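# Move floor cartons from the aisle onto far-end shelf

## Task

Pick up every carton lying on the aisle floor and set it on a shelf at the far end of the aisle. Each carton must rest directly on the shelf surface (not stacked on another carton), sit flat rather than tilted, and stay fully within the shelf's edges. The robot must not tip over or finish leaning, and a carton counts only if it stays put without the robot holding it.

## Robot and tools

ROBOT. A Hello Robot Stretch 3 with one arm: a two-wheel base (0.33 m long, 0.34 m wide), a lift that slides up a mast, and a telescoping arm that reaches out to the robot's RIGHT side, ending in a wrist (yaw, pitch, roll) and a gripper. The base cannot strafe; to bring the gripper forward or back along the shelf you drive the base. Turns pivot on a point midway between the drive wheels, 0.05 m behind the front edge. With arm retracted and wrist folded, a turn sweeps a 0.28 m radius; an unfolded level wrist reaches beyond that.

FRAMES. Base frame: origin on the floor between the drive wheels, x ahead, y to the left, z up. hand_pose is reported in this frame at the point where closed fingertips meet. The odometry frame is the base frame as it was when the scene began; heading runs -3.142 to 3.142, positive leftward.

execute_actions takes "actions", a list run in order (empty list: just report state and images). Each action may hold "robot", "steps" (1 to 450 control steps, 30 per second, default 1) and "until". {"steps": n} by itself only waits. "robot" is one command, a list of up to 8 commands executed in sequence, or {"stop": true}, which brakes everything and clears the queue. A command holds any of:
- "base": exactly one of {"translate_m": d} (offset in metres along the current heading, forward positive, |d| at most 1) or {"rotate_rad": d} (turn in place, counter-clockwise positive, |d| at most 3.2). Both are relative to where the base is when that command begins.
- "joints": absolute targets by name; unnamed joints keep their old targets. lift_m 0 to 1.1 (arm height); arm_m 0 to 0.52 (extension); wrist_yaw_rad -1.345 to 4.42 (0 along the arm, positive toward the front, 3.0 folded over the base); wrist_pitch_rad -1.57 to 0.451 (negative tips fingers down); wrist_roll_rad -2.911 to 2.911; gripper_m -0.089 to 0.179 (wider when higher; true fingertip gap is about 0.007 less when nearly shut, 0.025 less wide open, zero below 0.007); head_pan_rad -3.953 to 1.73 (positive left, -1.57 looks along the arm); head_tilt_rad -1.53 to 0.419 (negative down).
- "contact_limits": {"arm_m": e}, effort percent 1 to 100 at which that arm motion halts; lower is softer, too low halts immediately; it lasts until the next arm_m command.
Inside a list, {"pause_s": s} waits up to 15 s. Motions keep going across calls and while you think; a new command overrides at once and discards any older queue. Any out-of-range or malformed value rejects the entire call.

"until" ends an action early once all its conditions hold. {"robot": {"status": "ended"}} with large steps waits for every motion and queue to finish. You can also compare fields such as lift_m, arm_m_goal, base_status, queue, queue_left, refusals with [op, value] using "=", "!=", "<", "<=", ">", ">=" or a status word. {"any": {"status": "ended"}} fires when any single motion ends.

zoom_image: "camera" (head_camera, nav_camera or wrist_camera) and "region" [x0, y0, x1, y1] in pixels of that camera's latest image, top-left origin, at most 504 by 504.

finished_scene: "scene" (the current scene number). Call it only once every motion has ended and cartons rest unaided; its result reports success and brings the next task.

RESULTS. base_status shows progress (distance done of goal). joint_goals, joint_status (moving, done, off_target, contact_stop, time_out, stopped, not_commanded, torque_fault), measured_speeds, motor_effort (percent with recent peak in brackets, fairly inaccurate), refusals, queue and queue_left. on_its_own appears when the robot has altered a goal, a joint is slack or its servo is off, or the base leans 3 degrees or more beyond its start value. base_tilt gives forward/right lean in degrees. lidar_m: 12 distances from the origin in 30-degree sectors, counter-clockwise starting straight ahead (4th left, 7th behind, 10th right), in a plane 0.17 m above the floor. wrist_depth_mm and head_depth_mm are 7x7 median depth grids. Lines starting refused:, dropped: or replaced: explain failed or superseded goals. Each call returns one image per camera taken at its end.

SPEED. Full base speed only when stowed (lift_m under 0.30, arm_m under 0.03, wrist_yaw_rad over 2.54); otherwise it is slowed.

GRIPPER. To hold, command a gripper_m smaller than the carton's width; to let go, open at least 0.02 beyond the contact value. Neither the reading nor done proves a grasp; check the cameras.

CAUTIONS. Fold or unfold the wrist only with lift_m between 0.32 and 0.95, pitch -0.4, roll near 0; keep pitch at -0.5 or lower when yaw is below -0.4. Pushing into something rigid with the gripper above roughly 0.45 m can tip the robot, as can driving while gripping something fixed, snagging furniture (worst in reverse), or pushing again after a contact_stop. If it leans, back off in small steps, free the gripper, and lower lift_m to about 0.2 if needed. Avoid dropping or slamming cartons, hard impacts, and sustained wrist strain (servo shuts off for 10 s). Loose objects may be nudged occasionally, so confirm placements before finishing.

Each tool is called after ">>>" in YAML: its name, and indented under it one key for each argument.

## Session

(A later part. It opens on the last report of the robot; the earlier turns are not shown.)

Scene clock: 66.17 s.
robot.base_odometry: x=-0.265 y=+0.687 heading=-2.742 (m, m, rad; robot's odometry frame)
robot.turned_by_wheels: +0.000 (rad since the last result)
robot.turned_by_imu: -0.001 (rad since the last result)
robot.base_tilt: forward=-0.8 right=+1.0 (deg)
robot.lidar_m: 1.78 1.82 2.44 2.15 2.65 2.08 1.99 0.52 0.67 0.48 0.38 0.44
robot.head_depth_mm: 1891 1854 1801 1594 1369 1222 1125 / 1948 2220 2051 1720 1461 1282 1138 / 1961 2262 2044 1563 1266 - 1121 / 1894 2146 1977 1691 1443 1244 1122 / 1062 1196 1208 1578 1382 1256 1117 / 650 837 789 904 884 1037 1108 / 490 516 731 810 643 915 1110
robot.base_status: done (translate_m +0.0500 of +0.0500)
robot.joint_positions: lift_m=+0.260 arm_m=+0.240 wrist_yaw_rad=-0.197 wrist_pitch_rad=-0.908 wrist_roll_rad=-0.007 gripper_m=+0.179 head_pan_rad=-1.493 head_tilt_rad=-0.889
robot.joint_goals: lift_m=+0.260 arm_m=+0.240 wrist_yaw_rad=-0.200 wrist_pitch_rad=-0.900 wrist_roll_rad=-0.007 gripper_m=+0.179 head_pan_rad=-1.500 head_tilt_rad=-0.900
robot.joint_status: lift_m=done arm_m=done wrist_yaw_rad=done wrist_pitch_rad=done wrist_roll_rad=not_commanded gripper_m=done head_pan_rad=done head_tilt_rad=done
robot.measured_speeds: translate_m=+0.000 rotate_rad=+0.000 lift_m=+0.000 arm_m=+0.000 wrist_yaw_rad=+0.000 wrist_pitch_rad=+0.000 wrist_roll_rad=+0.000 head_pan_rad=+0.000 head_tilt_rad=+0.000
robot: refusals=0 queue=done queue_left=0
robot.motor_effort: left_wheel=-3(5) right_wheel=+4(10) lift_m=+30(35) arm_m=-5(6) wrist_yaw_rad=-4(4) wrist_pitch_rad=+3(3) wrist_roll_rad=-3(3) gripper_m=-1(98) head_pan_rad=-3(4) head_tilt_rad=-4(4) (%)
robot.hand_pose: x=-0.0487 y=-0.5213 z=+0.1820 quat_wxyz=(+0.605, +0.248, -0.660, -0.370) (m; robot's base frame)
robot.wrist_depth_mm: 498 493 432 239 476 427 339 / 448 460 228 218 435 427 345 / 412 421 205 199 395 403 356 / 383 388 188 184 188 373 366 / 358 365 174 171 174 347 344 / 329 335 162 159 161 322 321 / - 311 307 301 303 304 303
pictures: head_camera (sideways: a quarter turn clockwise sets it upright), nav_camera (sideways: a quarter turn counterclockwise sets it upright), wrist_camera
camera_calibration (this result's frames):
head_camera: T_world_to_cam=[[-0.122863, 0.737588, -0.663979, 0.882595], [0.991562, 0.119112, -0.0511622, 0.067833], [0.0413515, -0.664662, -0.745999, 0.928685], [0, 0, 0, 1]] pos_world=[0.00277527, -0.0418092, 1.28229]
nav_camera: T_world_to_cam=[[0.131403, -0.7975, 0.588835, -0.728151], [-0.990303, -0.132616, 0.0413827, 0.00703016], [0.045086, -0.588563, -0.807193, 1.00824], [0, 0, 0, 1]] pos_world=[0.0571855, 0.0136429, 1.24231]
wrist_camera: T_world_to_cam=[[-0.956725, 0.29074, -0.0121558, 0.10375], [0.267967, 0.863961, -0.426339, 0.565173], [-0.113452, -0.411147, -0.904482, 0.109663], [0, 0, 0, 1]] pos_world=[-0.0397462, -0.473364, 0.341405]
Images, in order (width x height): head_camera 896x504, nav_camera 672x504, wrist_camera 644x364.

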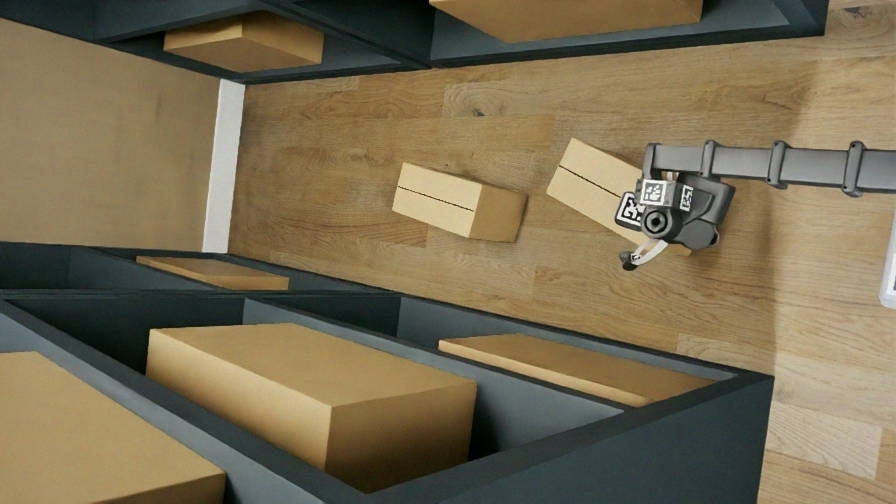

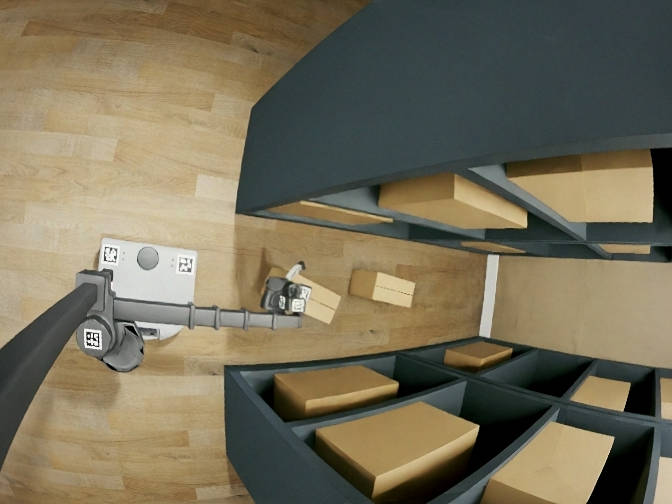

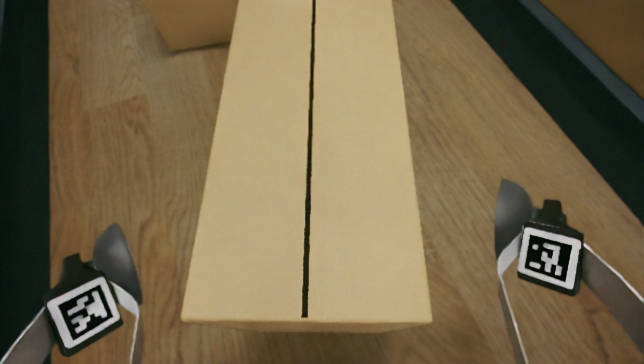

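>>> execute_actions:
  actions:
    - {"robot":{"base":{"translate_m":0.012},"joints":{"arm_m":0.31}},"steps":100,"until":{"robot":{"status":"ended"}}}
    - {"robot":{"joints":{"lift_m":0.2}},"steps":100,"until":{"robot":{"status":"ended"}}}

Scene clock: 70.53 s.
robot.base_odometry: x=-0.276 y=+0.683 heading=-2.742 (m, m, rad; robot's odometry frame)
robot.turned_by_wheels: +0.000 (rad since the last result)
robot.turned_by_imu: -0.001 (rad since the last result)
robot.base_tilt: forward=-0.8 right=+0.9 (deg)
robot.lidar_m: 1.76 1.81 2.42 2.15 2.65 2.09 2.00 0.53 0.68 0.48 0.37 0.44
robot.head_depth_mm: 1861 1937 1838 1589 1387 1237 1127 / 1934 2247 2076 1715 1470 1277 1138 / 1966 2256 2037 1539 1447 1231 1144 / 1892 2129 1983 1686 1448 1240 1123 / 893 1094 1136 1535 1378 1248 1114 / 615 628 782 903 864 1007 1109 / 462 506 484 521 619 918 1104
robot.base_status: done (translate_m +0.0120 of +0.0120)
robot.joint_positions: lift_m=+0.213 arm_m=+0.310 wrist_yaw_rad=-0.222 wrist_pitch_rad=-0.882 wrist_roll_rad=-0.033 gripper_m=+0.179 head_pan_rad=-1.493 head_tilt_rad=-0.889
robot.joint_goals: lift_m=+0.213 arm_m=+0.310 wrist_yaw_rad=-0.200 wrist_pitch_rad=-0.900 wrist_roll_rad=-0.033 gripper_m=+0.179 head_pan_rad=-1.500 head_tilt_rad=-0.900
robot.joint_status: lift_m=contact_stop arm_m=done wrist_yaw_rad=done wrist_pitch_rad=done wrist_roll_rad=not_commanded gripper_m=done head_pan_rad=done head_tilt_rad=done
robot.measured_speeds: translate_m=+0.000 rotate_rad=-0.002 lift_m=-0.002 arm_m=+0.000 wrist_yaw_rad=-0.090 wrist_pitch_rad=+0.120 wrist_roll_rad=-0.072 head_pan_rad=+0.000 head_tilt_rad=+0.000
robot: refusals=0 queue=dropped queue_left=0
robot.on_its_own: lift_m is slack since a contact_stop, until your next command for it (your +0.200 is given up)
robot.motor_effort: left_wheel=-9(9) right_wheel=+18(18) lift_m=+26(29) arm_m=+5(4) wrist_yaw_rad=+22(21) wrist_pitch_rad=-12(13) wrist_roll_rad=+12(12) gripper_m=-1(2) head_pan_rad=-4(3) head_tilt_rad=-3(3) (%)
robot.hand_pose: x=-0.0533 y=-0.5952 z=+0.1389 quat_wxyz=(+0.613, +0.236, -0.658, -0.367) (m; robot's base frame)
robot.wrist_depth_mm: 458 433 360 184 184 416 329 / 413 406 391 167 166 402 338 / 374 373 158 152 151 364 351 / 343 341 142 138 138 329 331 / 318 319 129 128 128 127 312 / 298 293 120 119 119 120 283 / - 271 112 111 111 112 268
pictures: head_camera (sideways: a quarter turn clockwise sets it upright), nav_camera (sideways: a quarter turn counterclockwise sets it upright), wrist_camera
camera_calibration (this result's frames):
head_camera: T_world_to_cam=[[-0.12282, 0.737733, -0.663826, 0.882394], [0.99157, 0.119051, -0.0511536, 0.0678217], [0.0412914, -0.664512, -0.746136, 0.928863], [0, 0, 0, 1]] pos_world=[0.00277193, -0.041805, 1.28228]
nav_camera: T_world_to_cam=[[0.131354, -0.79763, 0.588669, -0.727934], [-0.990312, -0.132552, 0.0413713, 0.00704507], [0.0450305, -0.588401, -0.807314, 1.00839], [0, 0, 0, 1]] pos_world=[0.0571856, 0.0136515, 1.24231]
wrist_camera: T_world_to_cam=[[-0.955355, 0.295455, 0.00162753, 0.121274], [0.263059, 0.853085, -0.450606, 0.60859], [-0.134522, -0.43006, -0.892722, 0.0257069], [0, 0, 0, 1]] pos_world=[-0.040777, -0.543955, 0.296986]
Images, in order (width x height): head_camera 896x504, nav_camera 672x504, wrist_camera 644x364.

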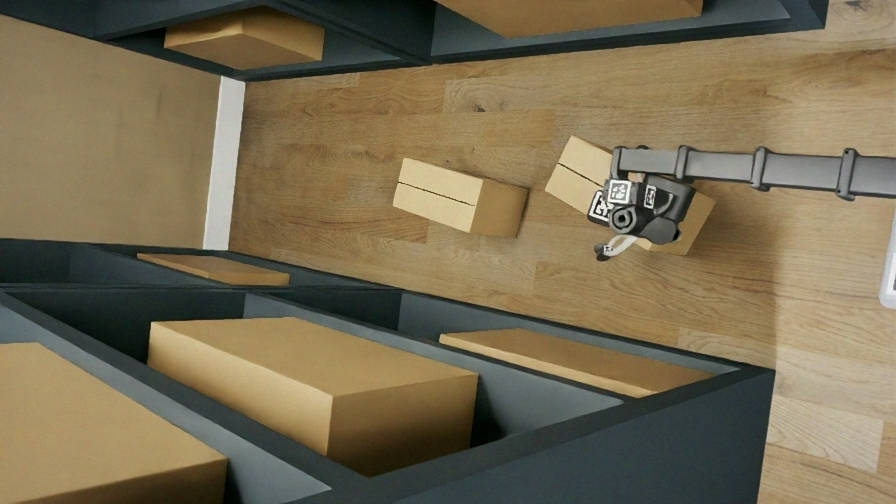

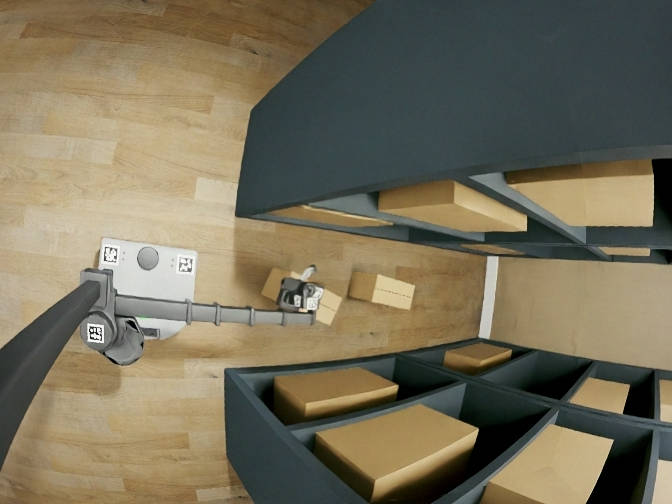

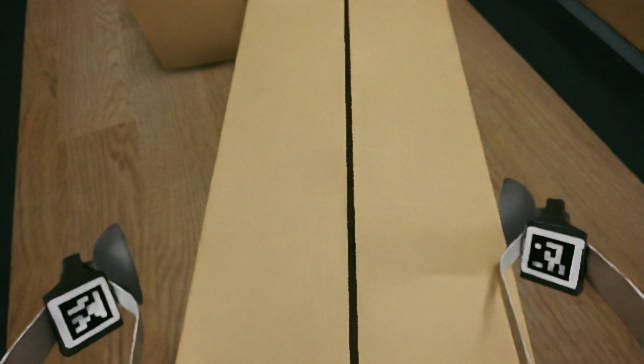

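>>> execute_actions:
  actions:
    - {"robot":{"joints":{"lift_m":0.22}},"steps":30}
    - {"robot":{"joints":{"gripper_m":0.02}},"steps":60}
    - {"robot":{"joints":{"lift_m":0.34}},"steps":300,"until":{"robot":{"status":"ended"}}}

Scene clock: 77.77 s.
robot.base_odometry: x=-0.276 y=+0.683 heading=-2.742 (m, m, rad; robot's odometry frame)
robot.turned_by_wheels: +0.000 (rad since the last result)
robot.turned_by_imu: +0.000 (rad since the last result)
robot.base_tilt: forward=-0.8 right=+1.0 (deg)
robot.lidar_m: 1.76 1.82 2.42 2.15 2.65 2.09 2.00 0.53 0.68 0.48 0.38 0.44
robot.head_depth_mm: 1858 1919 1851 1589 1385 1237 1121 / 1924 2225 2065 1714 1468 1274 1138 / 1954 2283 2052 1537 1168 1238 1128 / 1910 2142 1965 1694 1470 1245 1124 / 894 1092 1137 1536 1373 1245 1112 / 614 626 783 904 865 1007 1110 / 461 505 484 521 617 918 1108
robot.base_status: done (translate_m +0.0120 of +0.0120)
robot.joint_positions: lift_m=+0.340 arm_m=+0.310 wrist_yaw_rad=-0.203 wrist_pitch_rad=-0.914 wrist_roll_rad=-0.007 gripper_m=+0.032 head_pan_rad=-1.493 head_tilt_rad=-0.889
robot.joint_goals: lift_m=+0.340 arm_m=+0.310 wrist_yaw_rad=-0.200 wrist_pitch_rad=-0.900 wrist_roll_rad=-0.007 gripper_m=+0.031 head_pan_rad=-1.500 head_tilt_rad=-0.900
robot.joint_status: lift_m=done arm_m=done wrist_yaw_rad=done wrist_pitch_rad=done wrist_roll_rad=not_commanded gripper_m=off_target head_pan_rad=done head_tilt_rad=done
robot.measured_speeds: translate_m=+0.000 rotate_rad=+0.000 lift_m=+0.000 arm_m=+0.000 wrist_yaw_rad=+0.000 wrist_pitch_rad=+0.000 wrist_roll_rad=+0.000 head_pan_rad=+0.000 head_tilt_rad=+0.000
robot: refusals=0 queue=done queue_left=0
robot.on_its_own: gripper_m is held at +0.031, not at your +0.020, by its stall guard, which is still easing
robot.motor_effort: left_wheel=-3(9) right_wheel=+4(21) lift_m=+39(39) arm_m=+4(4) wrist_yaw_rad=+2(18) wrist_pitch_rad=+6(12) wrist_roll_rad=-3(10) gripper_m=-30(100) head_pan_rad=-3(2) head_tilt_rad=-4(3) (%)
robot.hand_pose: x=-0.0493 y=-0.5892 z=+0.2609 quat_wxyz=(+0.602, +0.247, -0.661, -0.374) (m; robot's base frame)
robot.wrist_depth_mm: 533 596 202 191 195 459 349 / 478 557 180 174 174 461 365 / 437 511 162 159 158 480 386 / 403 476 149 146 145 455 388 / 365 447 138 137 134 424 406 / 346 - 129 127 125 385 393 / 321 375 121 119 118 369 367
pictures: head_camera (sideways: a quarter turn clockwise sets it upright), nav_camera (sideways: a quarter turn counterclockwise sets it upright), wrist_camera
camera_calibration (this result's frames):
head_camera: T_world_to_cam=[[-0.122827, 0.737763, -0.663792, 0.88235], [0.991569, 0.119059, -0.0511517, 0.0678193], [0.0412924, -0.664478, -0.746166, 0.928903], [0, 0, 0, 1]] pos_world=[0.00277209, -0.0418041, 1.28228]
nav_camera: T_world_to_cam=[[0.131361, -0.797656, 0.588633, -0.727886], [-0.990311, -0.13256, 0.0413687, 0.00704835], [0.0450308, -0.588364, -0.807341, 1.00843], [0, 0, 0, 1]] pos_world=[0.0571853, 0.0136545, 1.24231]
wrist_camera: T_world_to_cam=[[-0.954599, 0.29765, -0.0120236, 0.127996], [0.274841, 0.864443, -0.420951, 0.65687], [-0.114902, -0.405144, -0.907004, 0.1571], [0, 0, 0, 1]] pos_world=[-0.0402987, -0.542277, 0.42054]
Images, in order (width x height): head_camera 896x504, nav_camera 672x504, wrist_camera 644x364.

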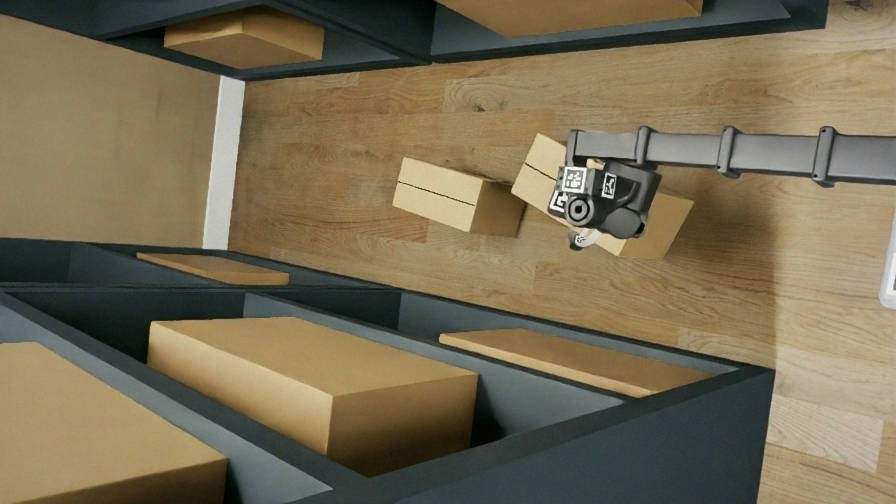

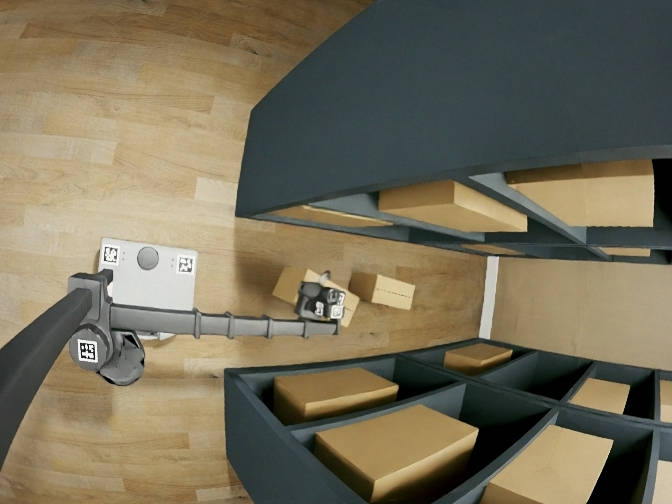

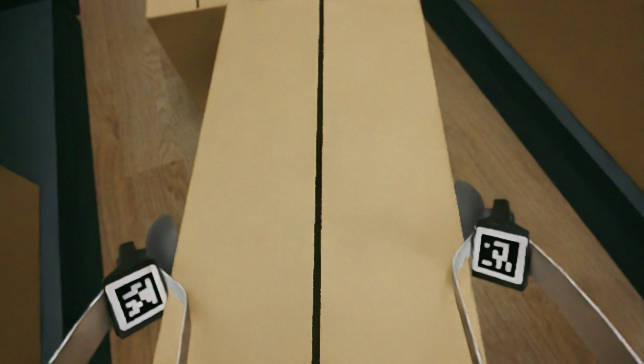

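>>> execute_actions:
  actions:
    - {"robot":[{"joints":{"lift_m":0.8,"arm_m":0}},{"joints":{"wrist_yaw_rad":1.75}},{"base":{"rotate_rad":1.57},"joints":{"head_pan_rad":3.0,"head_tilt_rad":-0.6}}],"steps":450,"until":{"robot":{"status":"ended"}}}
    - {"robot":{"joints":{"head_pan_rad":-3.1}},"steps":200,"until":{"robot":{"status":"ended"}}}

action 0: robot: command 2 of the queue: "joints": head_pan_rad = 3.0 is out of range -3.953 to 1.73

>>> execute_actions:
  actions:
    - {"robot":[{"joints":{"lift_m":0.8,"arm_m":0}},{"joints":{"wrist_yaw_rad":1.75}},{"base":{"rotate_rad":1.57},"joints":{"head_pan_rad":-3.14,"head_tilt_rad":-0.7}}],"steps":450,"until":{"robot":{"status":"ended"}}}

Scene clock: 90.90 s.
robot.base_odometry: x=-0.276 y=+0.683 heading=-2.742 (m, m, rad; robot's odometry frame)
robot.turned_by_wheels: -0.001 (rad since the last result)
robot.turned_by_imu: -0.002 (rad since the last result)
robot.base_tilt: forward=-0.8 right=+1.0 (deg)
robot.lidar_m: 1.76 1.81 2.43 2.15 2.65 2.09 2.00 0.53 0.68 0.91 0.37 0.44
robot.head_depth_mm: 1869 1932 1836 1595 1366 - - / 1918 2222 2064 1712 1494 - 1107 / 1950 2257 2038 1526 1452 - 1091 / 1905 2159 1975 1688 1449 - 1089 / 1013 1097 1136 1540 596 519 491 / 620 627 780 903 592 553 1096 / 464 507 485 520 615 915 1105
robot.base_status: done (translate_m +0.0119 of +0.0120)
robot.joint_positions: lift_m=+0.800 arm_m=+0.000 wrist_yaw_rad=+0.973 wrist_pitch_rad=-0.995 wrist_roll_rad=+0.068 gripper_m=+0.102 head_pan_rad=-1.493 head_tilt_rad=-0.889
robot.joint_goals: lift_m=+0.800 arm_m=+0.000 wrist_yaw_rad=+1.037 wrist_pitch_rad=-0.900 wrist_roll_rad=+0.068 gripper_m=+0.100 head_pan_rad=-1.500 head_tilt_rad=-0.900
robot.joint_status: lift_m=done arm_m=done wrist_yaw_rad=off_target wrist_pitch_rad=done wrist_roll_rad=not_commanded gripper_m=off_target head_pan_rad=done head_tilt_rad=done
robot.measured_speeds: translate_m=+0.000 rotate_rad=+0.000 lift_m=+0.000 arm_m=+0.000 wrist_yaw_rad=+0.000 wrist_pitch_rad=+0.000 wrist_roll_rad=+0.000 head_pan_rad=+0.000 head_tilt_rad=+0.000
robot: refusals=0 queue=dropped queue_left=0
robot.on_its_own: wrist_yaw_rad is held at +1.037, not at your +1.750, by its stall guard, which is still easing; gripper_m is held at +0.100, not at your +0.020, by its stall guard, which is not easing now; right_wheel is at rest, and its effort (+35) is outside its rest range (-18 to +18); wrist_pitch_rad is at rest, and its effort (+43) is outside its rest range (-20 to +32)
robot.motor_effort: left_wheel=-10(14) right_wheel=+35(48) lift_m=+36(39) arm_m=-5(5) wrist_yaw_rad=+57(100) wrist_pitch_rad=+43(46) wrist_roll_rad=-40(60) gripper_m=-32(59) head_pan_rad=-2(4) head_tilt_rad=-4(4) (%)
robot.hand_pose: x=+0.0770 y=-0.2125 z=+0.7105 quat_wxyz=(+0.694, +0.588, -0.415, -0.028) (m; robot's base frame)
robot.wrist_depth_mm: - - 315 170 163 - - / - - 446 161 154 794 783 / - - 604 152 147 882 896 / 969 935 151 144 140 866 859 / 920 905 142 138 134 131 804 / 870 858 136 132 127 779 758 / 808 795 130 126 122 745 746
pictures: head_camera (sideways: a quarter turn clockwise sets it upright), nav_camera (sideways: a quarter turn counterclockwise sets it upright), wrist_camera
dropped: robot: command 1 of its queue: wrist_yaw_rad: off_target
camera_calibration (this result's frames):
head_camera: T_world_to_cam=[[-0.122817, 0.737775, -0.66378, 0.882335], [0.99157, 0.119046, -0.051151, 0.0678184], [0.0412823, -0.664467, -0.746176, 0.928916], [0, 0, 0, 1]] pos_world=[0.00277149, -0.0418038, 1.28228]
nav_camera: T_world_to_cam=[[0.13135, -0.797667, 0.58862, -0.72787], [-0.990313, -0.132546, 0.0413679, 0.00704948], [0.0450217, -0.588352, -0.80735, 1.00844], [0, 0, 0, 1]] pos_world=[0.0571854, 0.0136547, 1.24231]
wrist_camera: T_world_to_cam=[[-0.687964, -0.724411, -0.0439871, -0.0731022], [-0.671274, 0.658196, -0.340835, 0.457918], [0.275857, -0.204955, -0.939093, 0.76728], [0, 0, 0, 1]] pos_world=[0.0454376, -0.197099, 0.873407]
Images, in order (width x height): head_camera 896x504, nav_camera 672x504, wrist_camera 644x364.

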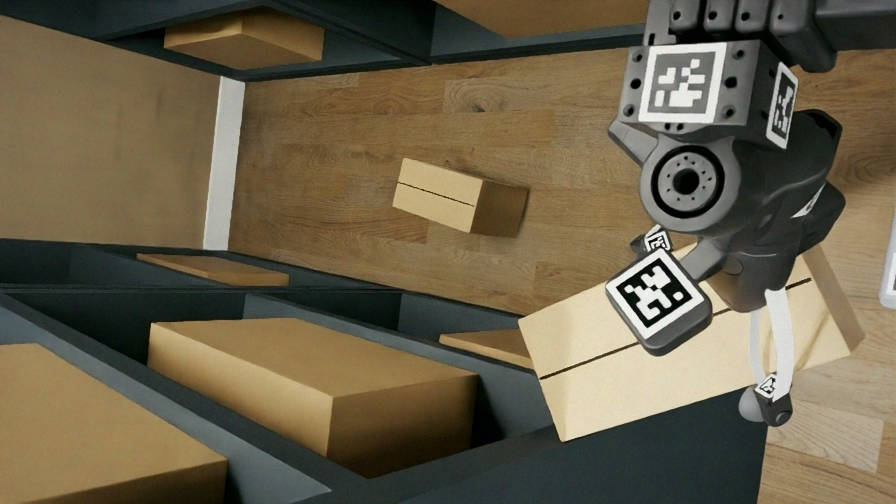

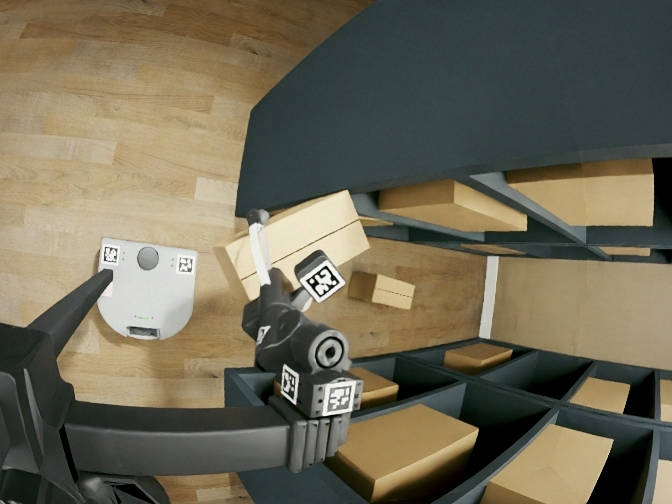

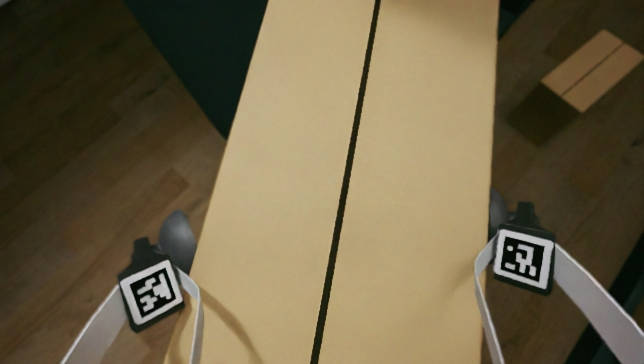

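>>> execute_actions:
  actions:
    - {"robot":[{"joints":{"wrist_yaw_rad":0.3}},{"base":{"translate_m":-0.45}},{"joints":{"wrist_yaw_rad":1.75}},{"base":{"translate_m":0.40}},{"base":{"rotate_rad":1.57},"joints":{"head_pan_rad":-3.14,"head_tilt_rad":-0.7}}],"steps":450,"until":{"robot":{"status":"ended"}}}
    - {"steps":450,"until":{"robot":{"status":"ended"}}}

Scene clock: 114.07 s.
robot.base_odometry: x=-0.230 y=+0.702 heading=-1.172 (m, m, rad; robot's odometry frame)
robot.turned_by_wheels: +1.571 (rad since the last result)
robot.turned_by_imu: +1.565 (rad since the last result)
robot.base_tilt: forward=-0.8 right=+1.0 (deg)
robot.lidar_m: 2.16 2.22 2.03 1.95 0.49 0.51 0.91 0.40 0.45 1.81 1.87 2.51
robot.head_depth_mm: 1342 1208 1297 1278 1140 - - / 1847 2044 1912 1838 1622 - - / 1869 2102 2394 2086 1706 - - / 1885 2104 2414 2063 1466 1409 1184 / 1795 2049 2159 1966 1623 1378 1200 / 1036 1152 1237 1174 1491 1278 1200 / 699 725 895 812 883 846 910
robot.base_status: done (rotate_rad +1.5698 of +1.5700)
robot.joint_positions: lift_m=+0.800 arm_m=+0.000 wrist_yaw_rad=+1.747 wrist_pitch_rad=-0.920 wrist_roll_rad=-0.018 gripper_m=+0.101 head_pan_rad=-3.133 head_tilt_rad=-0.705
robot.joint_goals: lift_m=+0.800 arm_m=+0.000 wrist_yaw_rad=+1.750 wrist_pitch_rad=-0.900 wrist_roll_rad=-0.018 gripper_m=+0.100 head_pan_rad=-3.140 head_tilt_rad=-0.700
robot.joint_status: lift_m=done arm_m=done wrist_yaw_rad=done wrist_pitch_rad=done wrist_roll_rad=not_commanded gripper_m=off_target head_pan_rad=done head_tilt_rad=done
robot.measured_speeds: translate_m=+0.000 rotate_rad=+0.000 lift_m=+0.000 arm_m=+0.000 wrist_yaw_rad=+0.000 wrist_pitch_rad=+0.000 wrist_roll_rad=+0.000 head_pan_rad=+0.000 head_tilt_rad=+0.000
robot: refusals=0 queue=done queue_left=0
robot.on_its_own: gripper_m is held at +0.100, not at your +0.020, by its stall guard, which is not easing now
robot.motor_effort: left_wheel=-4(9) right_wheel=+6(35) lift_m=+36(36) arm_m=+4(8) wrist_yaw_rad=+3(85) wrist_pitch_rad=+8(42) wrist_roll_rad=+3(40) gripper_m=-20(37) head_pan_rad=-3(33) head_tilt_rad=+1(13) (%)
robot.hand_pose: x=+0.1127 y=-0.1210 z=+0.7202 quat_wxyz=(+0.649, +0.685, -0.160, +0.290) (m; robot's base frame)
robot.wrist_depth_mm: - - 174 174 - - - / - - 164 164 - - - / - - 155 155 - - - / - 953 146 147 149 943 912 / 904 900 139 139 140 882 858 / 839 - 132 133 133 785 808 / 798 778 127 127 127 755 767
pictures: head_camera (sideways: a quarter turn clockwise sets it upright), nav_camera (sideways: a quarter turn counterclockwise sets it upright), wrist_camera
camera_calibration (this result's frames):
head_camera: T_world_to_cam=[[0.609772, 0.070478, -0.789437, 1.04163], [0.0402501, -0.997507, -0.057964, 0.0825044], [-0.791554, 0.00356986, -0.611088, 0.75829], [0, 0, 0, 1]] pos_world=[-0.038251, 0.00617947, 1.29047]
nav_camera: T_world_to_cam=[[-0.682898, -0.0749692, 0.726657, -0.90277], [-0.0553728, 0.997171, 0.0508399, -0.0109964], [-0.728412, -0.00551854, -0.685117, 0.854204], [0, 0, 0, 1]] pos_world=[0.00510441, -0.0520008, 1.24179]
wrist_camera: T_world_to_cam=[[0.0856085, -0.996317, -0.00489429, -0.130103], [-0.906035, -0.0758057, -0.416358, 0.416963], [0.414453, 0.0400782, -0.909188, 0.777794], [0, 0, 0, 1]] pos_world=[0.0665615, -0.129189, 0.880129]
Images, in order (width x height): head_camera 896x504, nav_camera 672x504, wrist_camera 644x364.

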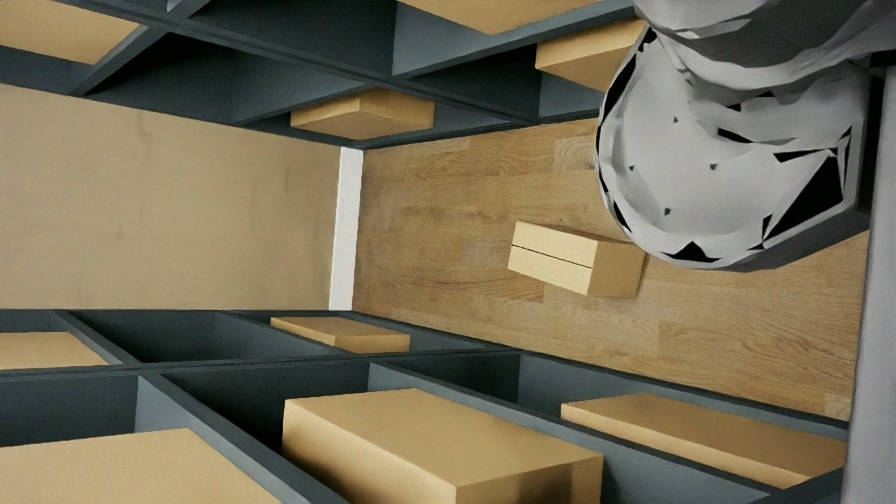

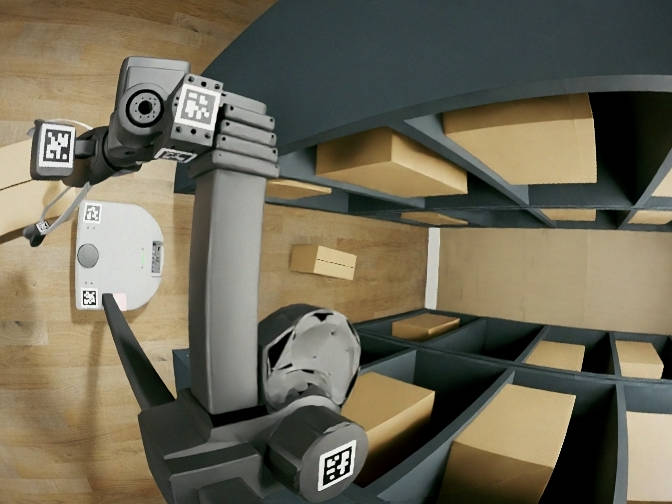

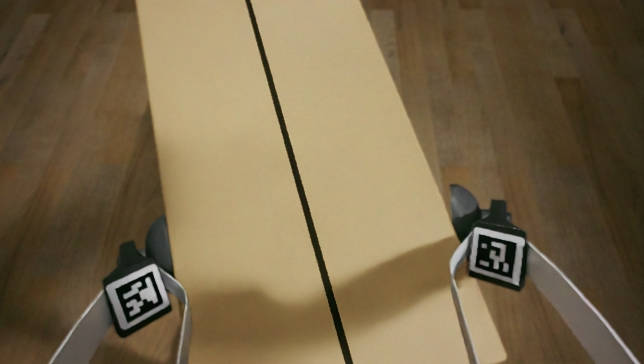

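>>> execute_actions:
  actions:
    - {"robot":[{"base":{"translate_m":0.5}},{"joints":{"wrist_yaw_rad":0.0,"head_pan_rad":-1.5,"head_tilt_rad":-0.9}},{"joints":{"arm_m":0.2,"lift_m":0.3}},{"joints":{"lift_m":0.24}}],"steps":450,"until":{"robot":{"status":"ended"}}}
    - {"steps":450,"until":{"robot":{"status":"ended"}}}

Scene clock: 135.93 s.
robot.base_odometry: x=-0.036 y=+0.241 heading=-1.172 (m, m, rad; robot's odometry frame)
robot.turned_by_wheels: +0.000 (rad since the last result)
robot.turned_by_imu: -0.003 (rad since the last result)
robot.base_tilt: forward=-0.8 right=+1.0 (deg)
robot.lidar_m: 2.07 1.76 2.03 1.95 2.02 0.91 1.07 0.86 1.88 0.41 1.85 1.67
robot.head_depth_mm: 1556 1802 2026 1724 1473 1285 1135 / 1576 1834 2020 1715 1459 1280 1127 / 1592 1841 2044 1706 1455 1322 1132 / 1614 1870 2024 1693 1387 1197 1125 / 1640 1908 2030 1680 1434 1261 1115 / 1653 1935 2002 1672 1435 1248 1112 / 1672 1954 1987 1653 1426 1250 1108
robot.base_status: done (translate_m +0.5000 of +0.5000)
robot.joint_positions: lift_m=+0.240 arm_m=+0.200 wrist_yaw_rad=+0.002 wrist_pitch_rad=-0.919 wrist_roll_rad=-0.017 gripper_m=+0.101 head_pan_rad=-1.507 head_tilt_rad=-0.889
robot.joint_goals: lift_m=+0.240 arm_m=+0.200 wrist_yaw_rad=+0.000 wrist_pitch_rad=-0.900 wrist_roll_rad=-0.017 gripper_m=+0.100 head_pan_rad=-1.500 head_tilt_rad=-0.900
robot.joint_status: lift_m=done arm_m=done wrist_yaw_rad=done wrist_pitch_rad=done wrist_roll_rad=not_commanded gripper_m=off_target head_pan_rad=done head_tilt_rad=done
robot.measured_speeds: translate_m=+0.000 rotate_rad=+0.000 lift_m=+0.000 arm_m=+0.000 wrist_yaw_rad=+0.000 wrist_pitch_rad=+0.000 wrist_roll_rad=+0.000 head_pan_rad=+0.000 head_tilt_rad=+0.000
robot: refusals=0 queue=done queue_left=0
robot.on_its_own: gripper_m is held at +0.100, not at your +0.020, by its stall guard, which is not easing now
robot.motor_effort: left_wheel=-4(5) right_wheel=+6(10) lift_m=+31(38) arm_m=+5(5) wrist_yaw_rad=-2(6) wrist_pitch_rad=+8(8) wrist_roll_rad=+2(2) gripper_m=-20(20) head_pan_rad=+3(34) head_tilt_rad=-4(14) (%)
robot.hand_pose: x=-0.0213 y=-0.4808 z=+0.1604 quat_wxyz=(+0.640, +0.317, -0.628, -0.311) (m; robot's base frame)
robot.wrist_depth_mm: 474 451 174 174 453 447 446 / 432 415 164 164 407 409 402 / 391 386 154 155 365 376 375 / 365 358 147 147 149 350 349 / 338 336 139 139 140 327 322 / 319 - 133 133 133 297 303 / 298 290 127 127 127 283 285
pictures: head_camera (sideways: a quarter turn clockwise sets it upright), nav_camera (sideways: a quarter turn counterclockwise sets it upright), wrist_camera
camera_calibration (this result's frames):
head_camera: T_world_to_cam=[[-0.112564, 0.73881, -0.664447, 0.883141], [0.993125, 0.105275, -0.0511884, 0.0678577], [0.032131, -0.665641, -0.74558, 0.928197], [0, 0, 0, 1]] pos_world=[0.00219476, -0.0417712, 1.28232]
nav_camera: T_world_to_cam=[[0.120272, -0.798882, 0.589341, -0.728742], [-0.992054, -0.1188, 0.0414174, 0.00699555], [0.0369263, -0.58964, -0.806822, 1.0078], [0, 0, 0, 1]] pos_world=[0.0573728, 0.0128936, 1.24231]
wrist_camera: T_world_to_cam=[[-0.996059, 0.0885507, -0.00509515, 0.0187233], [0.0826161, 0.905333, -0.41659, 0.528075], [-0.0322765, -0.415369, -0.90908, 0.110294], [0, 0, 0, 1]] pos_world=[-0.0214181, -0.433929, 0.320352]
Images, in order (width x height): head_camera 896x504, nav_camera 672x504, wrist_camera 644x364.

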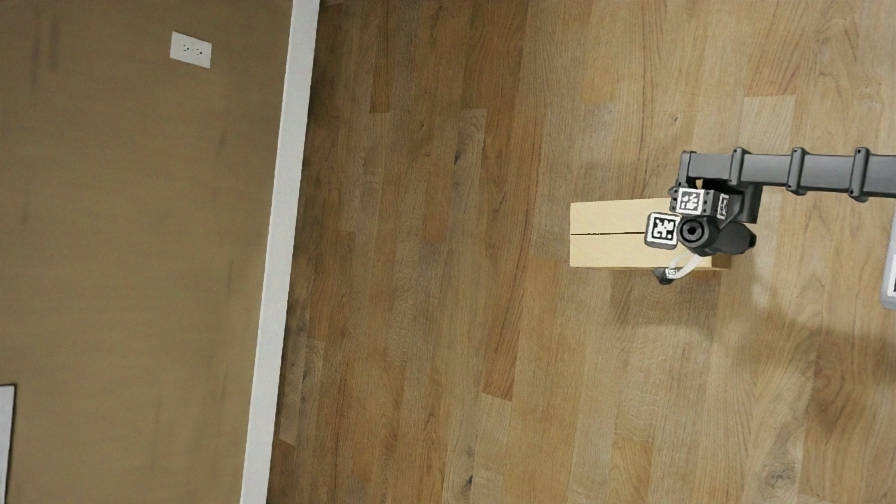

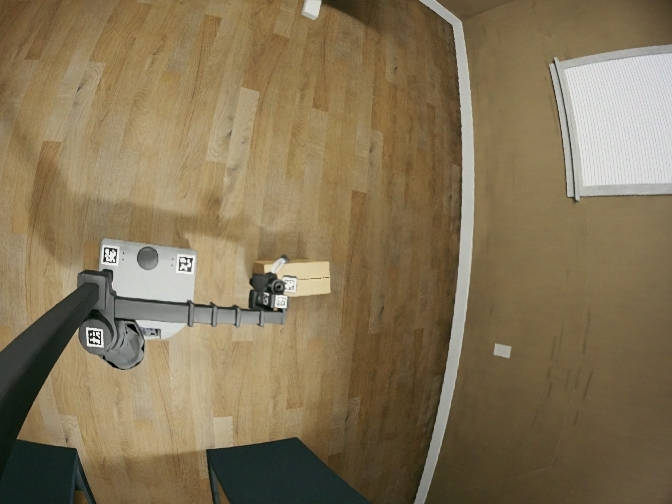

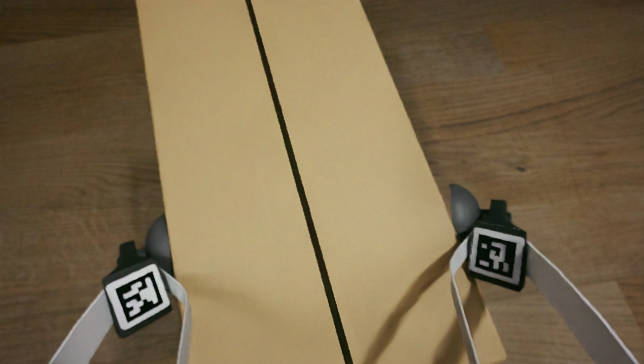

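>>> execute_actions:
  actions:
    - {"robot":{"joints":{"lift_m":0.225}},"steps":40}
    - {"robot":{"joints":{"gripper_m":0.179}},"steps":40}
    - {"robot":[{"joints":{"lift_m":0.42}},{"joints":{"arm_m":0,"wrist_yaw_rad":1.6,"head_pan_rad":0,"head_tilt_rad":-0.8}},{"base":{"rotate_rad":3.14}},{"base":{"translate_m":0.75}}],"steps":450,"until":{"robot":{"status":"ended"}}}
    - {"steps":450,"until":{"robot":{"status":"ended"}}}

Scene clock: 163.27 s.
robot.base_odometry: x=-0.326 y=+0.933 heading=+1.968 (m, m, rad; robot's odometry frame)
robot.turned_by_wheels: +3.140 (rad since the last result)
robot.turned_by_imu: +3.128 (rad since the last result)
robot.base_tilt: forward=-0.8 right=+1.0 (deg)
robot.lidar_m: 0.65 0.37 0.25 0.27 0.94 0.80 2.40 2.48 2.04 0.38 0.38 0.54
robot.head_depth_mm: 1481 1776 1133 1167 1165 1056 1019 / 1672 1837 1828 1760 1479 1300 1154 / 1682 1919 2165 1864 1533 1320 1150 / 1691 1932 2150 1830 1343 1280 1152 / 1674 1831 2075 1805 1522 1302 1136 / 1004 1030 1133 1245 1414 1271 1123 / 811 734 859 810 832 902 925
robot.base_status: done (translate_m +0.7500 of +0.7500)
robot.joint_positions: lift_m=+0.420 arm_m=+0.000 wrist_yaw_rad=+1.597 wrist_pitch_rad=-0.908 wrist_roll_rad=-0.017 gripper_m=+0.179 head_pan_rad=-0.007 head_tilt_rad=-0.803
robot.joint_goals: lift_m=+0.420 arm_m=+0.000 wrist_yaw_rad=+1.600 wrist_pitch_rad=-0.900 wrist_roll_rad=-0.017 gripper_m=+0.179 head_pan_rad=+0.000 head_tilt_rad=-0.800
robot.joint_status: lift_m=done arm_m=done wrist_yaw_rad=done wrist_pitch_rad=done wrist_roll_rad=not_commanded gripper_m=done head_pan_rad=done head_tilt_rad=done
robot.measured_speeds: translate_m=+0.000 rotate_rad=+0.000 lift_m=+0.000 arm_m=+0.000 wrist_yaw_rad=+0.000 wrist_pitch_rad=+0.000 wrist_roll_rad=+0.000 head_pan_rad=+0.000 head_tilt_rad=+0.000
robot: refusals=0 queue=done queue_left=0
robot.motor_effort: left_wheel=-4(7) right_wheel=+5(11) lift_m=+38(39) arm_m=-5(6) wrist_yaw_rad=+2(2) wrist_pitch_rad=+3(20) wrist_roll_rad=+2(8) gripper_m=+0(98) head_pan_rad=+2(35) head_tilt_rad=+1(5) (%)
robot.hand_pose: x=+0.1173 y=-0.1418 z=+0.3418 quat_wxyz=(+0.668, +0.669, -0.215, +0.244) (m; robot's base frame)
robot.wrist_depth_mm: 624 721 668 707 618 373 272 / 532 652 661 649 623 384 319 / 508 602 598 609 587 417 414 / 491 560 555 554 540 468 461 / 470 526 523 518 513 447 425 / 431 485 487 481 477 431 280 / - 454 452 446 446 443 440
pictures: head_camera (sideways: a quarter turn clockwise sets it upright), nav_camera (sideways: a quarter turn counterclockwise sets it upright), wrist_camera
replaced: robot.lift_m: its motion had ended contact_stop
camera_calibration (this result's frames):
head_camera: T_world_to_cam=[[-0.685441, -0.0604008, -0.725619, 0.966352], [-0.030181, 0.998054, -0.0545686, 0.0785064], [0.727503, -0.0155036, -0.68593, 0.846376], [0, 0, 0, 1]] pos_world=[0.0490056, -0.00686319, 1.28604]
nav_camera: T_world_to_cam=[[0.752103, 0.0637934, 0.655951, -0.819384], [0.0445335, -0.997949, 0.0459923, -0.00528848], [0.65754, -0.00537909, -0.753401, 0.934556], [0, 0, 0, 1]] pos_world=[0.00198884, 0.0520207, 1.24181]
wrist_camera: T_world_to_cam=[[-0.0643594, -0.997906, -0.00647857, -0.135189], [-0.902263, 0.0609622, -0.426854, 0.28449], [0.426355, -0.0216267, -0.904297, 0.420832], [0, 0, 0, 1]] pos_world=[0.0685607, -0.143148, 0.501117]
Images, in order (width x height): head_camera 896x504, nav_camera 672x504, wrist_camera 644x364.

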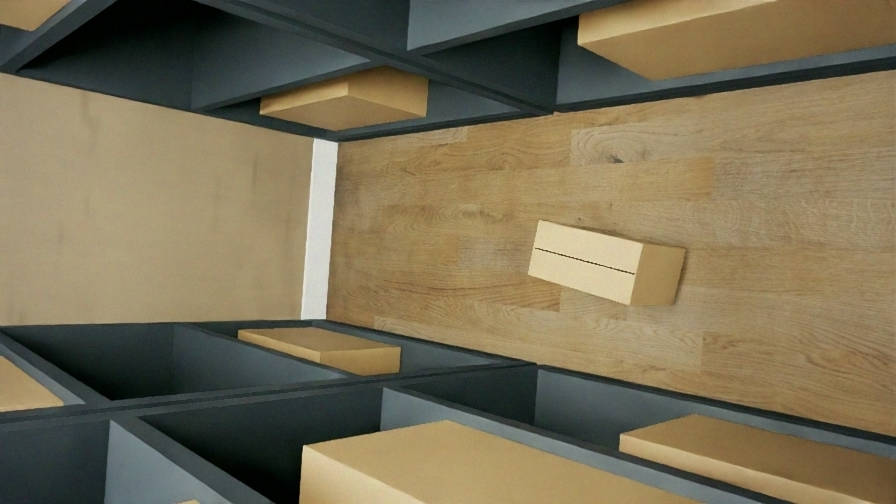

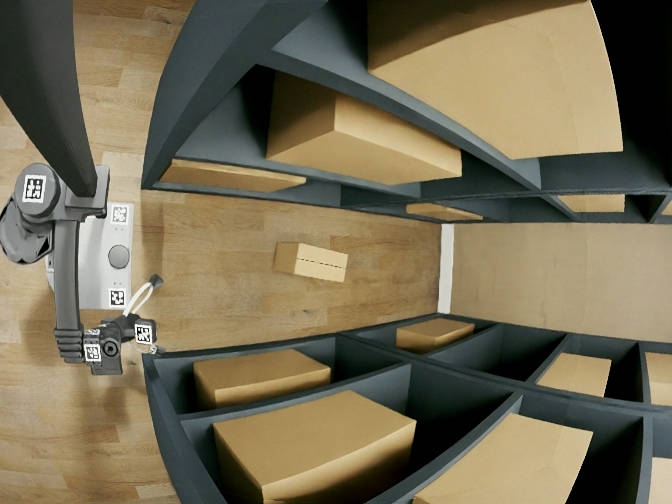

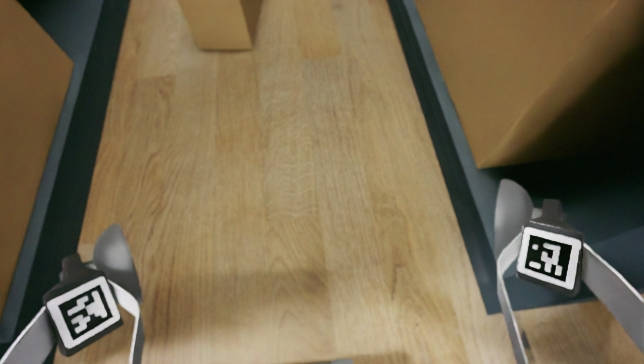

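>>> execute_actions:
  actions:
    - {"robot":[{"base":{"rotate_rad":0.1},"joints":{"wrist_yaw_rad":2.0}},{"base":{"translate_m":0.6}},{"base":{"rotate_rad":-0.05},"joints":{"lift_m":0.33,"head_tilt_rad":-1.2}}],"steps":450,"until":{"robot":{"status":"ended"}}}

Scene clock: 182.13 s.
robot.base_odometry: x=-0.612 y=+1.460 heading=+2.018 (m, m, rad; robot's odometry frame)
robot.turned_by_wheels: +0.050 (rad since the last result)
robot.turned_by_imu: +0.047 (rad since the last result)
robot.base_tilt: forward=-0.8 right=+1.0 (deg)
robot.lidar_m: 0.86 0.40 0.51 0.21 0.22 0.31 2.98 0.65 0.45 0.44 0.75 -
robot.head_depth_mm: 1338 1526 1446 1355 1237 1157 1084 / 1352 1625 1524 1405 1285 1199 - / 1370 1619 1527 1397 1277 1192 - / 1391 1632 1510 1393 1269 1035 - / 1108 1270 1411 1362 1280 1195 - / 1071 963 848 823 1176 1116 - / 478 499 594 775 699 679 640
robot.base_status: done (rotate_rad -0.0499 of -0.0500)
robot.joint_positions: lift_m=+0.330 arm_m=+0.000 wrist_yaw_rad=+1.997 wrist_pitch_rad=-0.908 wrist_roll_rad=-0.017 gripper_m=+0.179 head_pan_rad=-0.007 head_tilt_rad=-1.185
robot.joint_goals: lift_m=+0.330 arm_m=+0.000 wrist_yaw_rad=+2.000 wrist_pitch_rad=-0.900 wrist_roll_rad=-0.017 gripper_m=+0.179 head_pan_rad=+0.000 head_tilt_rad=-1.200
robot.joint_status: lift_m=done arm_m=done wrist_yaw_rad=done wrist_pitch_rad=done wrist_roll_rad=not_commanded gripper_m=done head_pan_rad=done head_tilt_rad=done
robot.measured_speeds: translate_m=+0.000 rotate_rad=+0.000 lift_m=+0.000 arm_m=+0.000 wrist_yaw_rad=+0.000 wrist_pitch_rad=+0.000 wrist_roll_rad=+0.000 head_pan_rad=+0.000 head_tilt_rad=+0.000
robot: refusals=0 queue=done queue_left=0
robot.motor_effort: left_wheel=+1(8) right_wheel=-2(11) lift_m=+30(38) arm_m=-5(5) wrist_yaw_rad=+3(4) wrist_pitch_rad=+3(3) wrist_roll_rad=+2(2) gripper_m=+1(0) head_pan_rad=+3(3) head_tilt_rad=-5(21) (%)
robot.hand_pose: x=+0.1049 y=-0.0882 z=+0.2520 quat_wxyz=(+0.606, +0.699, -0.078, +0.372) (m; robot's base frame)
robot.wrist_depth_mm: 483 438 522 596 592 580 564 / 455 450 534 317 515 531 513 / 418 421 500 285 291 483 479 / 384 425 447 262 438 448 444 / 362 425 244 242 420 418 408 / - 406 231 230 393 394 379 / - - - 362 371 363 359
pictures: head_camera (sideways: a quarter turn clockwise sets it upright), nav_camera (sideways: a quarter turn counterclockwise sets it upright), wrist_camera
camera_calibration (this result's frames):
head_camera: T_world_to_cam=[[-0.906544, -0.0590181, -0.417964, 0.566881], [-0.0480365, 0.998169, -0.0367562, 0.0554026], [0.419368, -0.0132436, -0.90772, 1.1366], [0, 0, 0, 1]] pos_world=[0.0399099, -0.00679223, 1.27069]
nav_camera: T_world_to_cam=[[0.942433, 0.0626351, 0.328477, -0.393963], [0.0581577, -0.998032, 0.0234482, 0.0239958], [0.329299, -0.00299486, -0.944221, 1.18456], [0, 0, 0, 1]] pos_world=[-0.0201864, 0.0521721, 1.24733]
wrist_camera: T_world_to_cam=[[0.328808, -0.944375, -0.00645078, -0.119586], [-0.855058, -0.294796, -0.42658, 0.195393], [0.40095, 0.145779, -0.904427, 0.363553], [0, 0, 0, 1]] pos_world=[0.0606267, -0.108331, 0.411386]
Images, in order (width x height): head_camera 896x504, nav_camera 672x504, wrist_camera 644x364.

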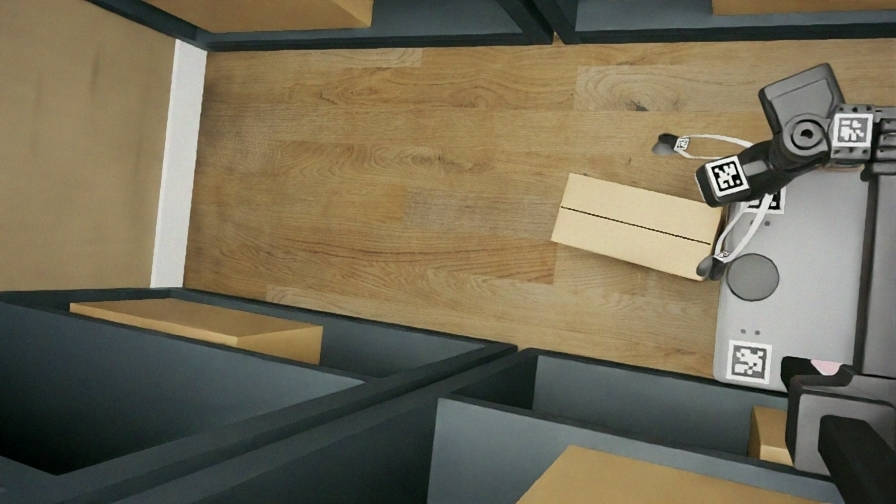

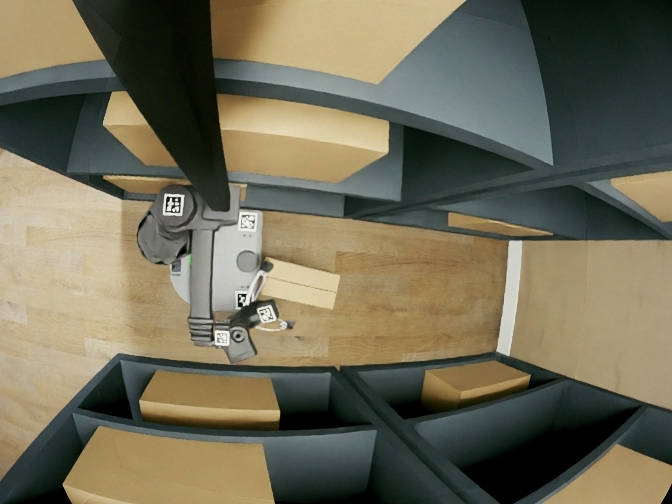

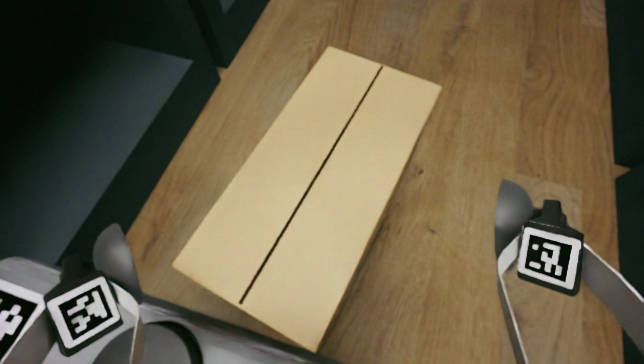

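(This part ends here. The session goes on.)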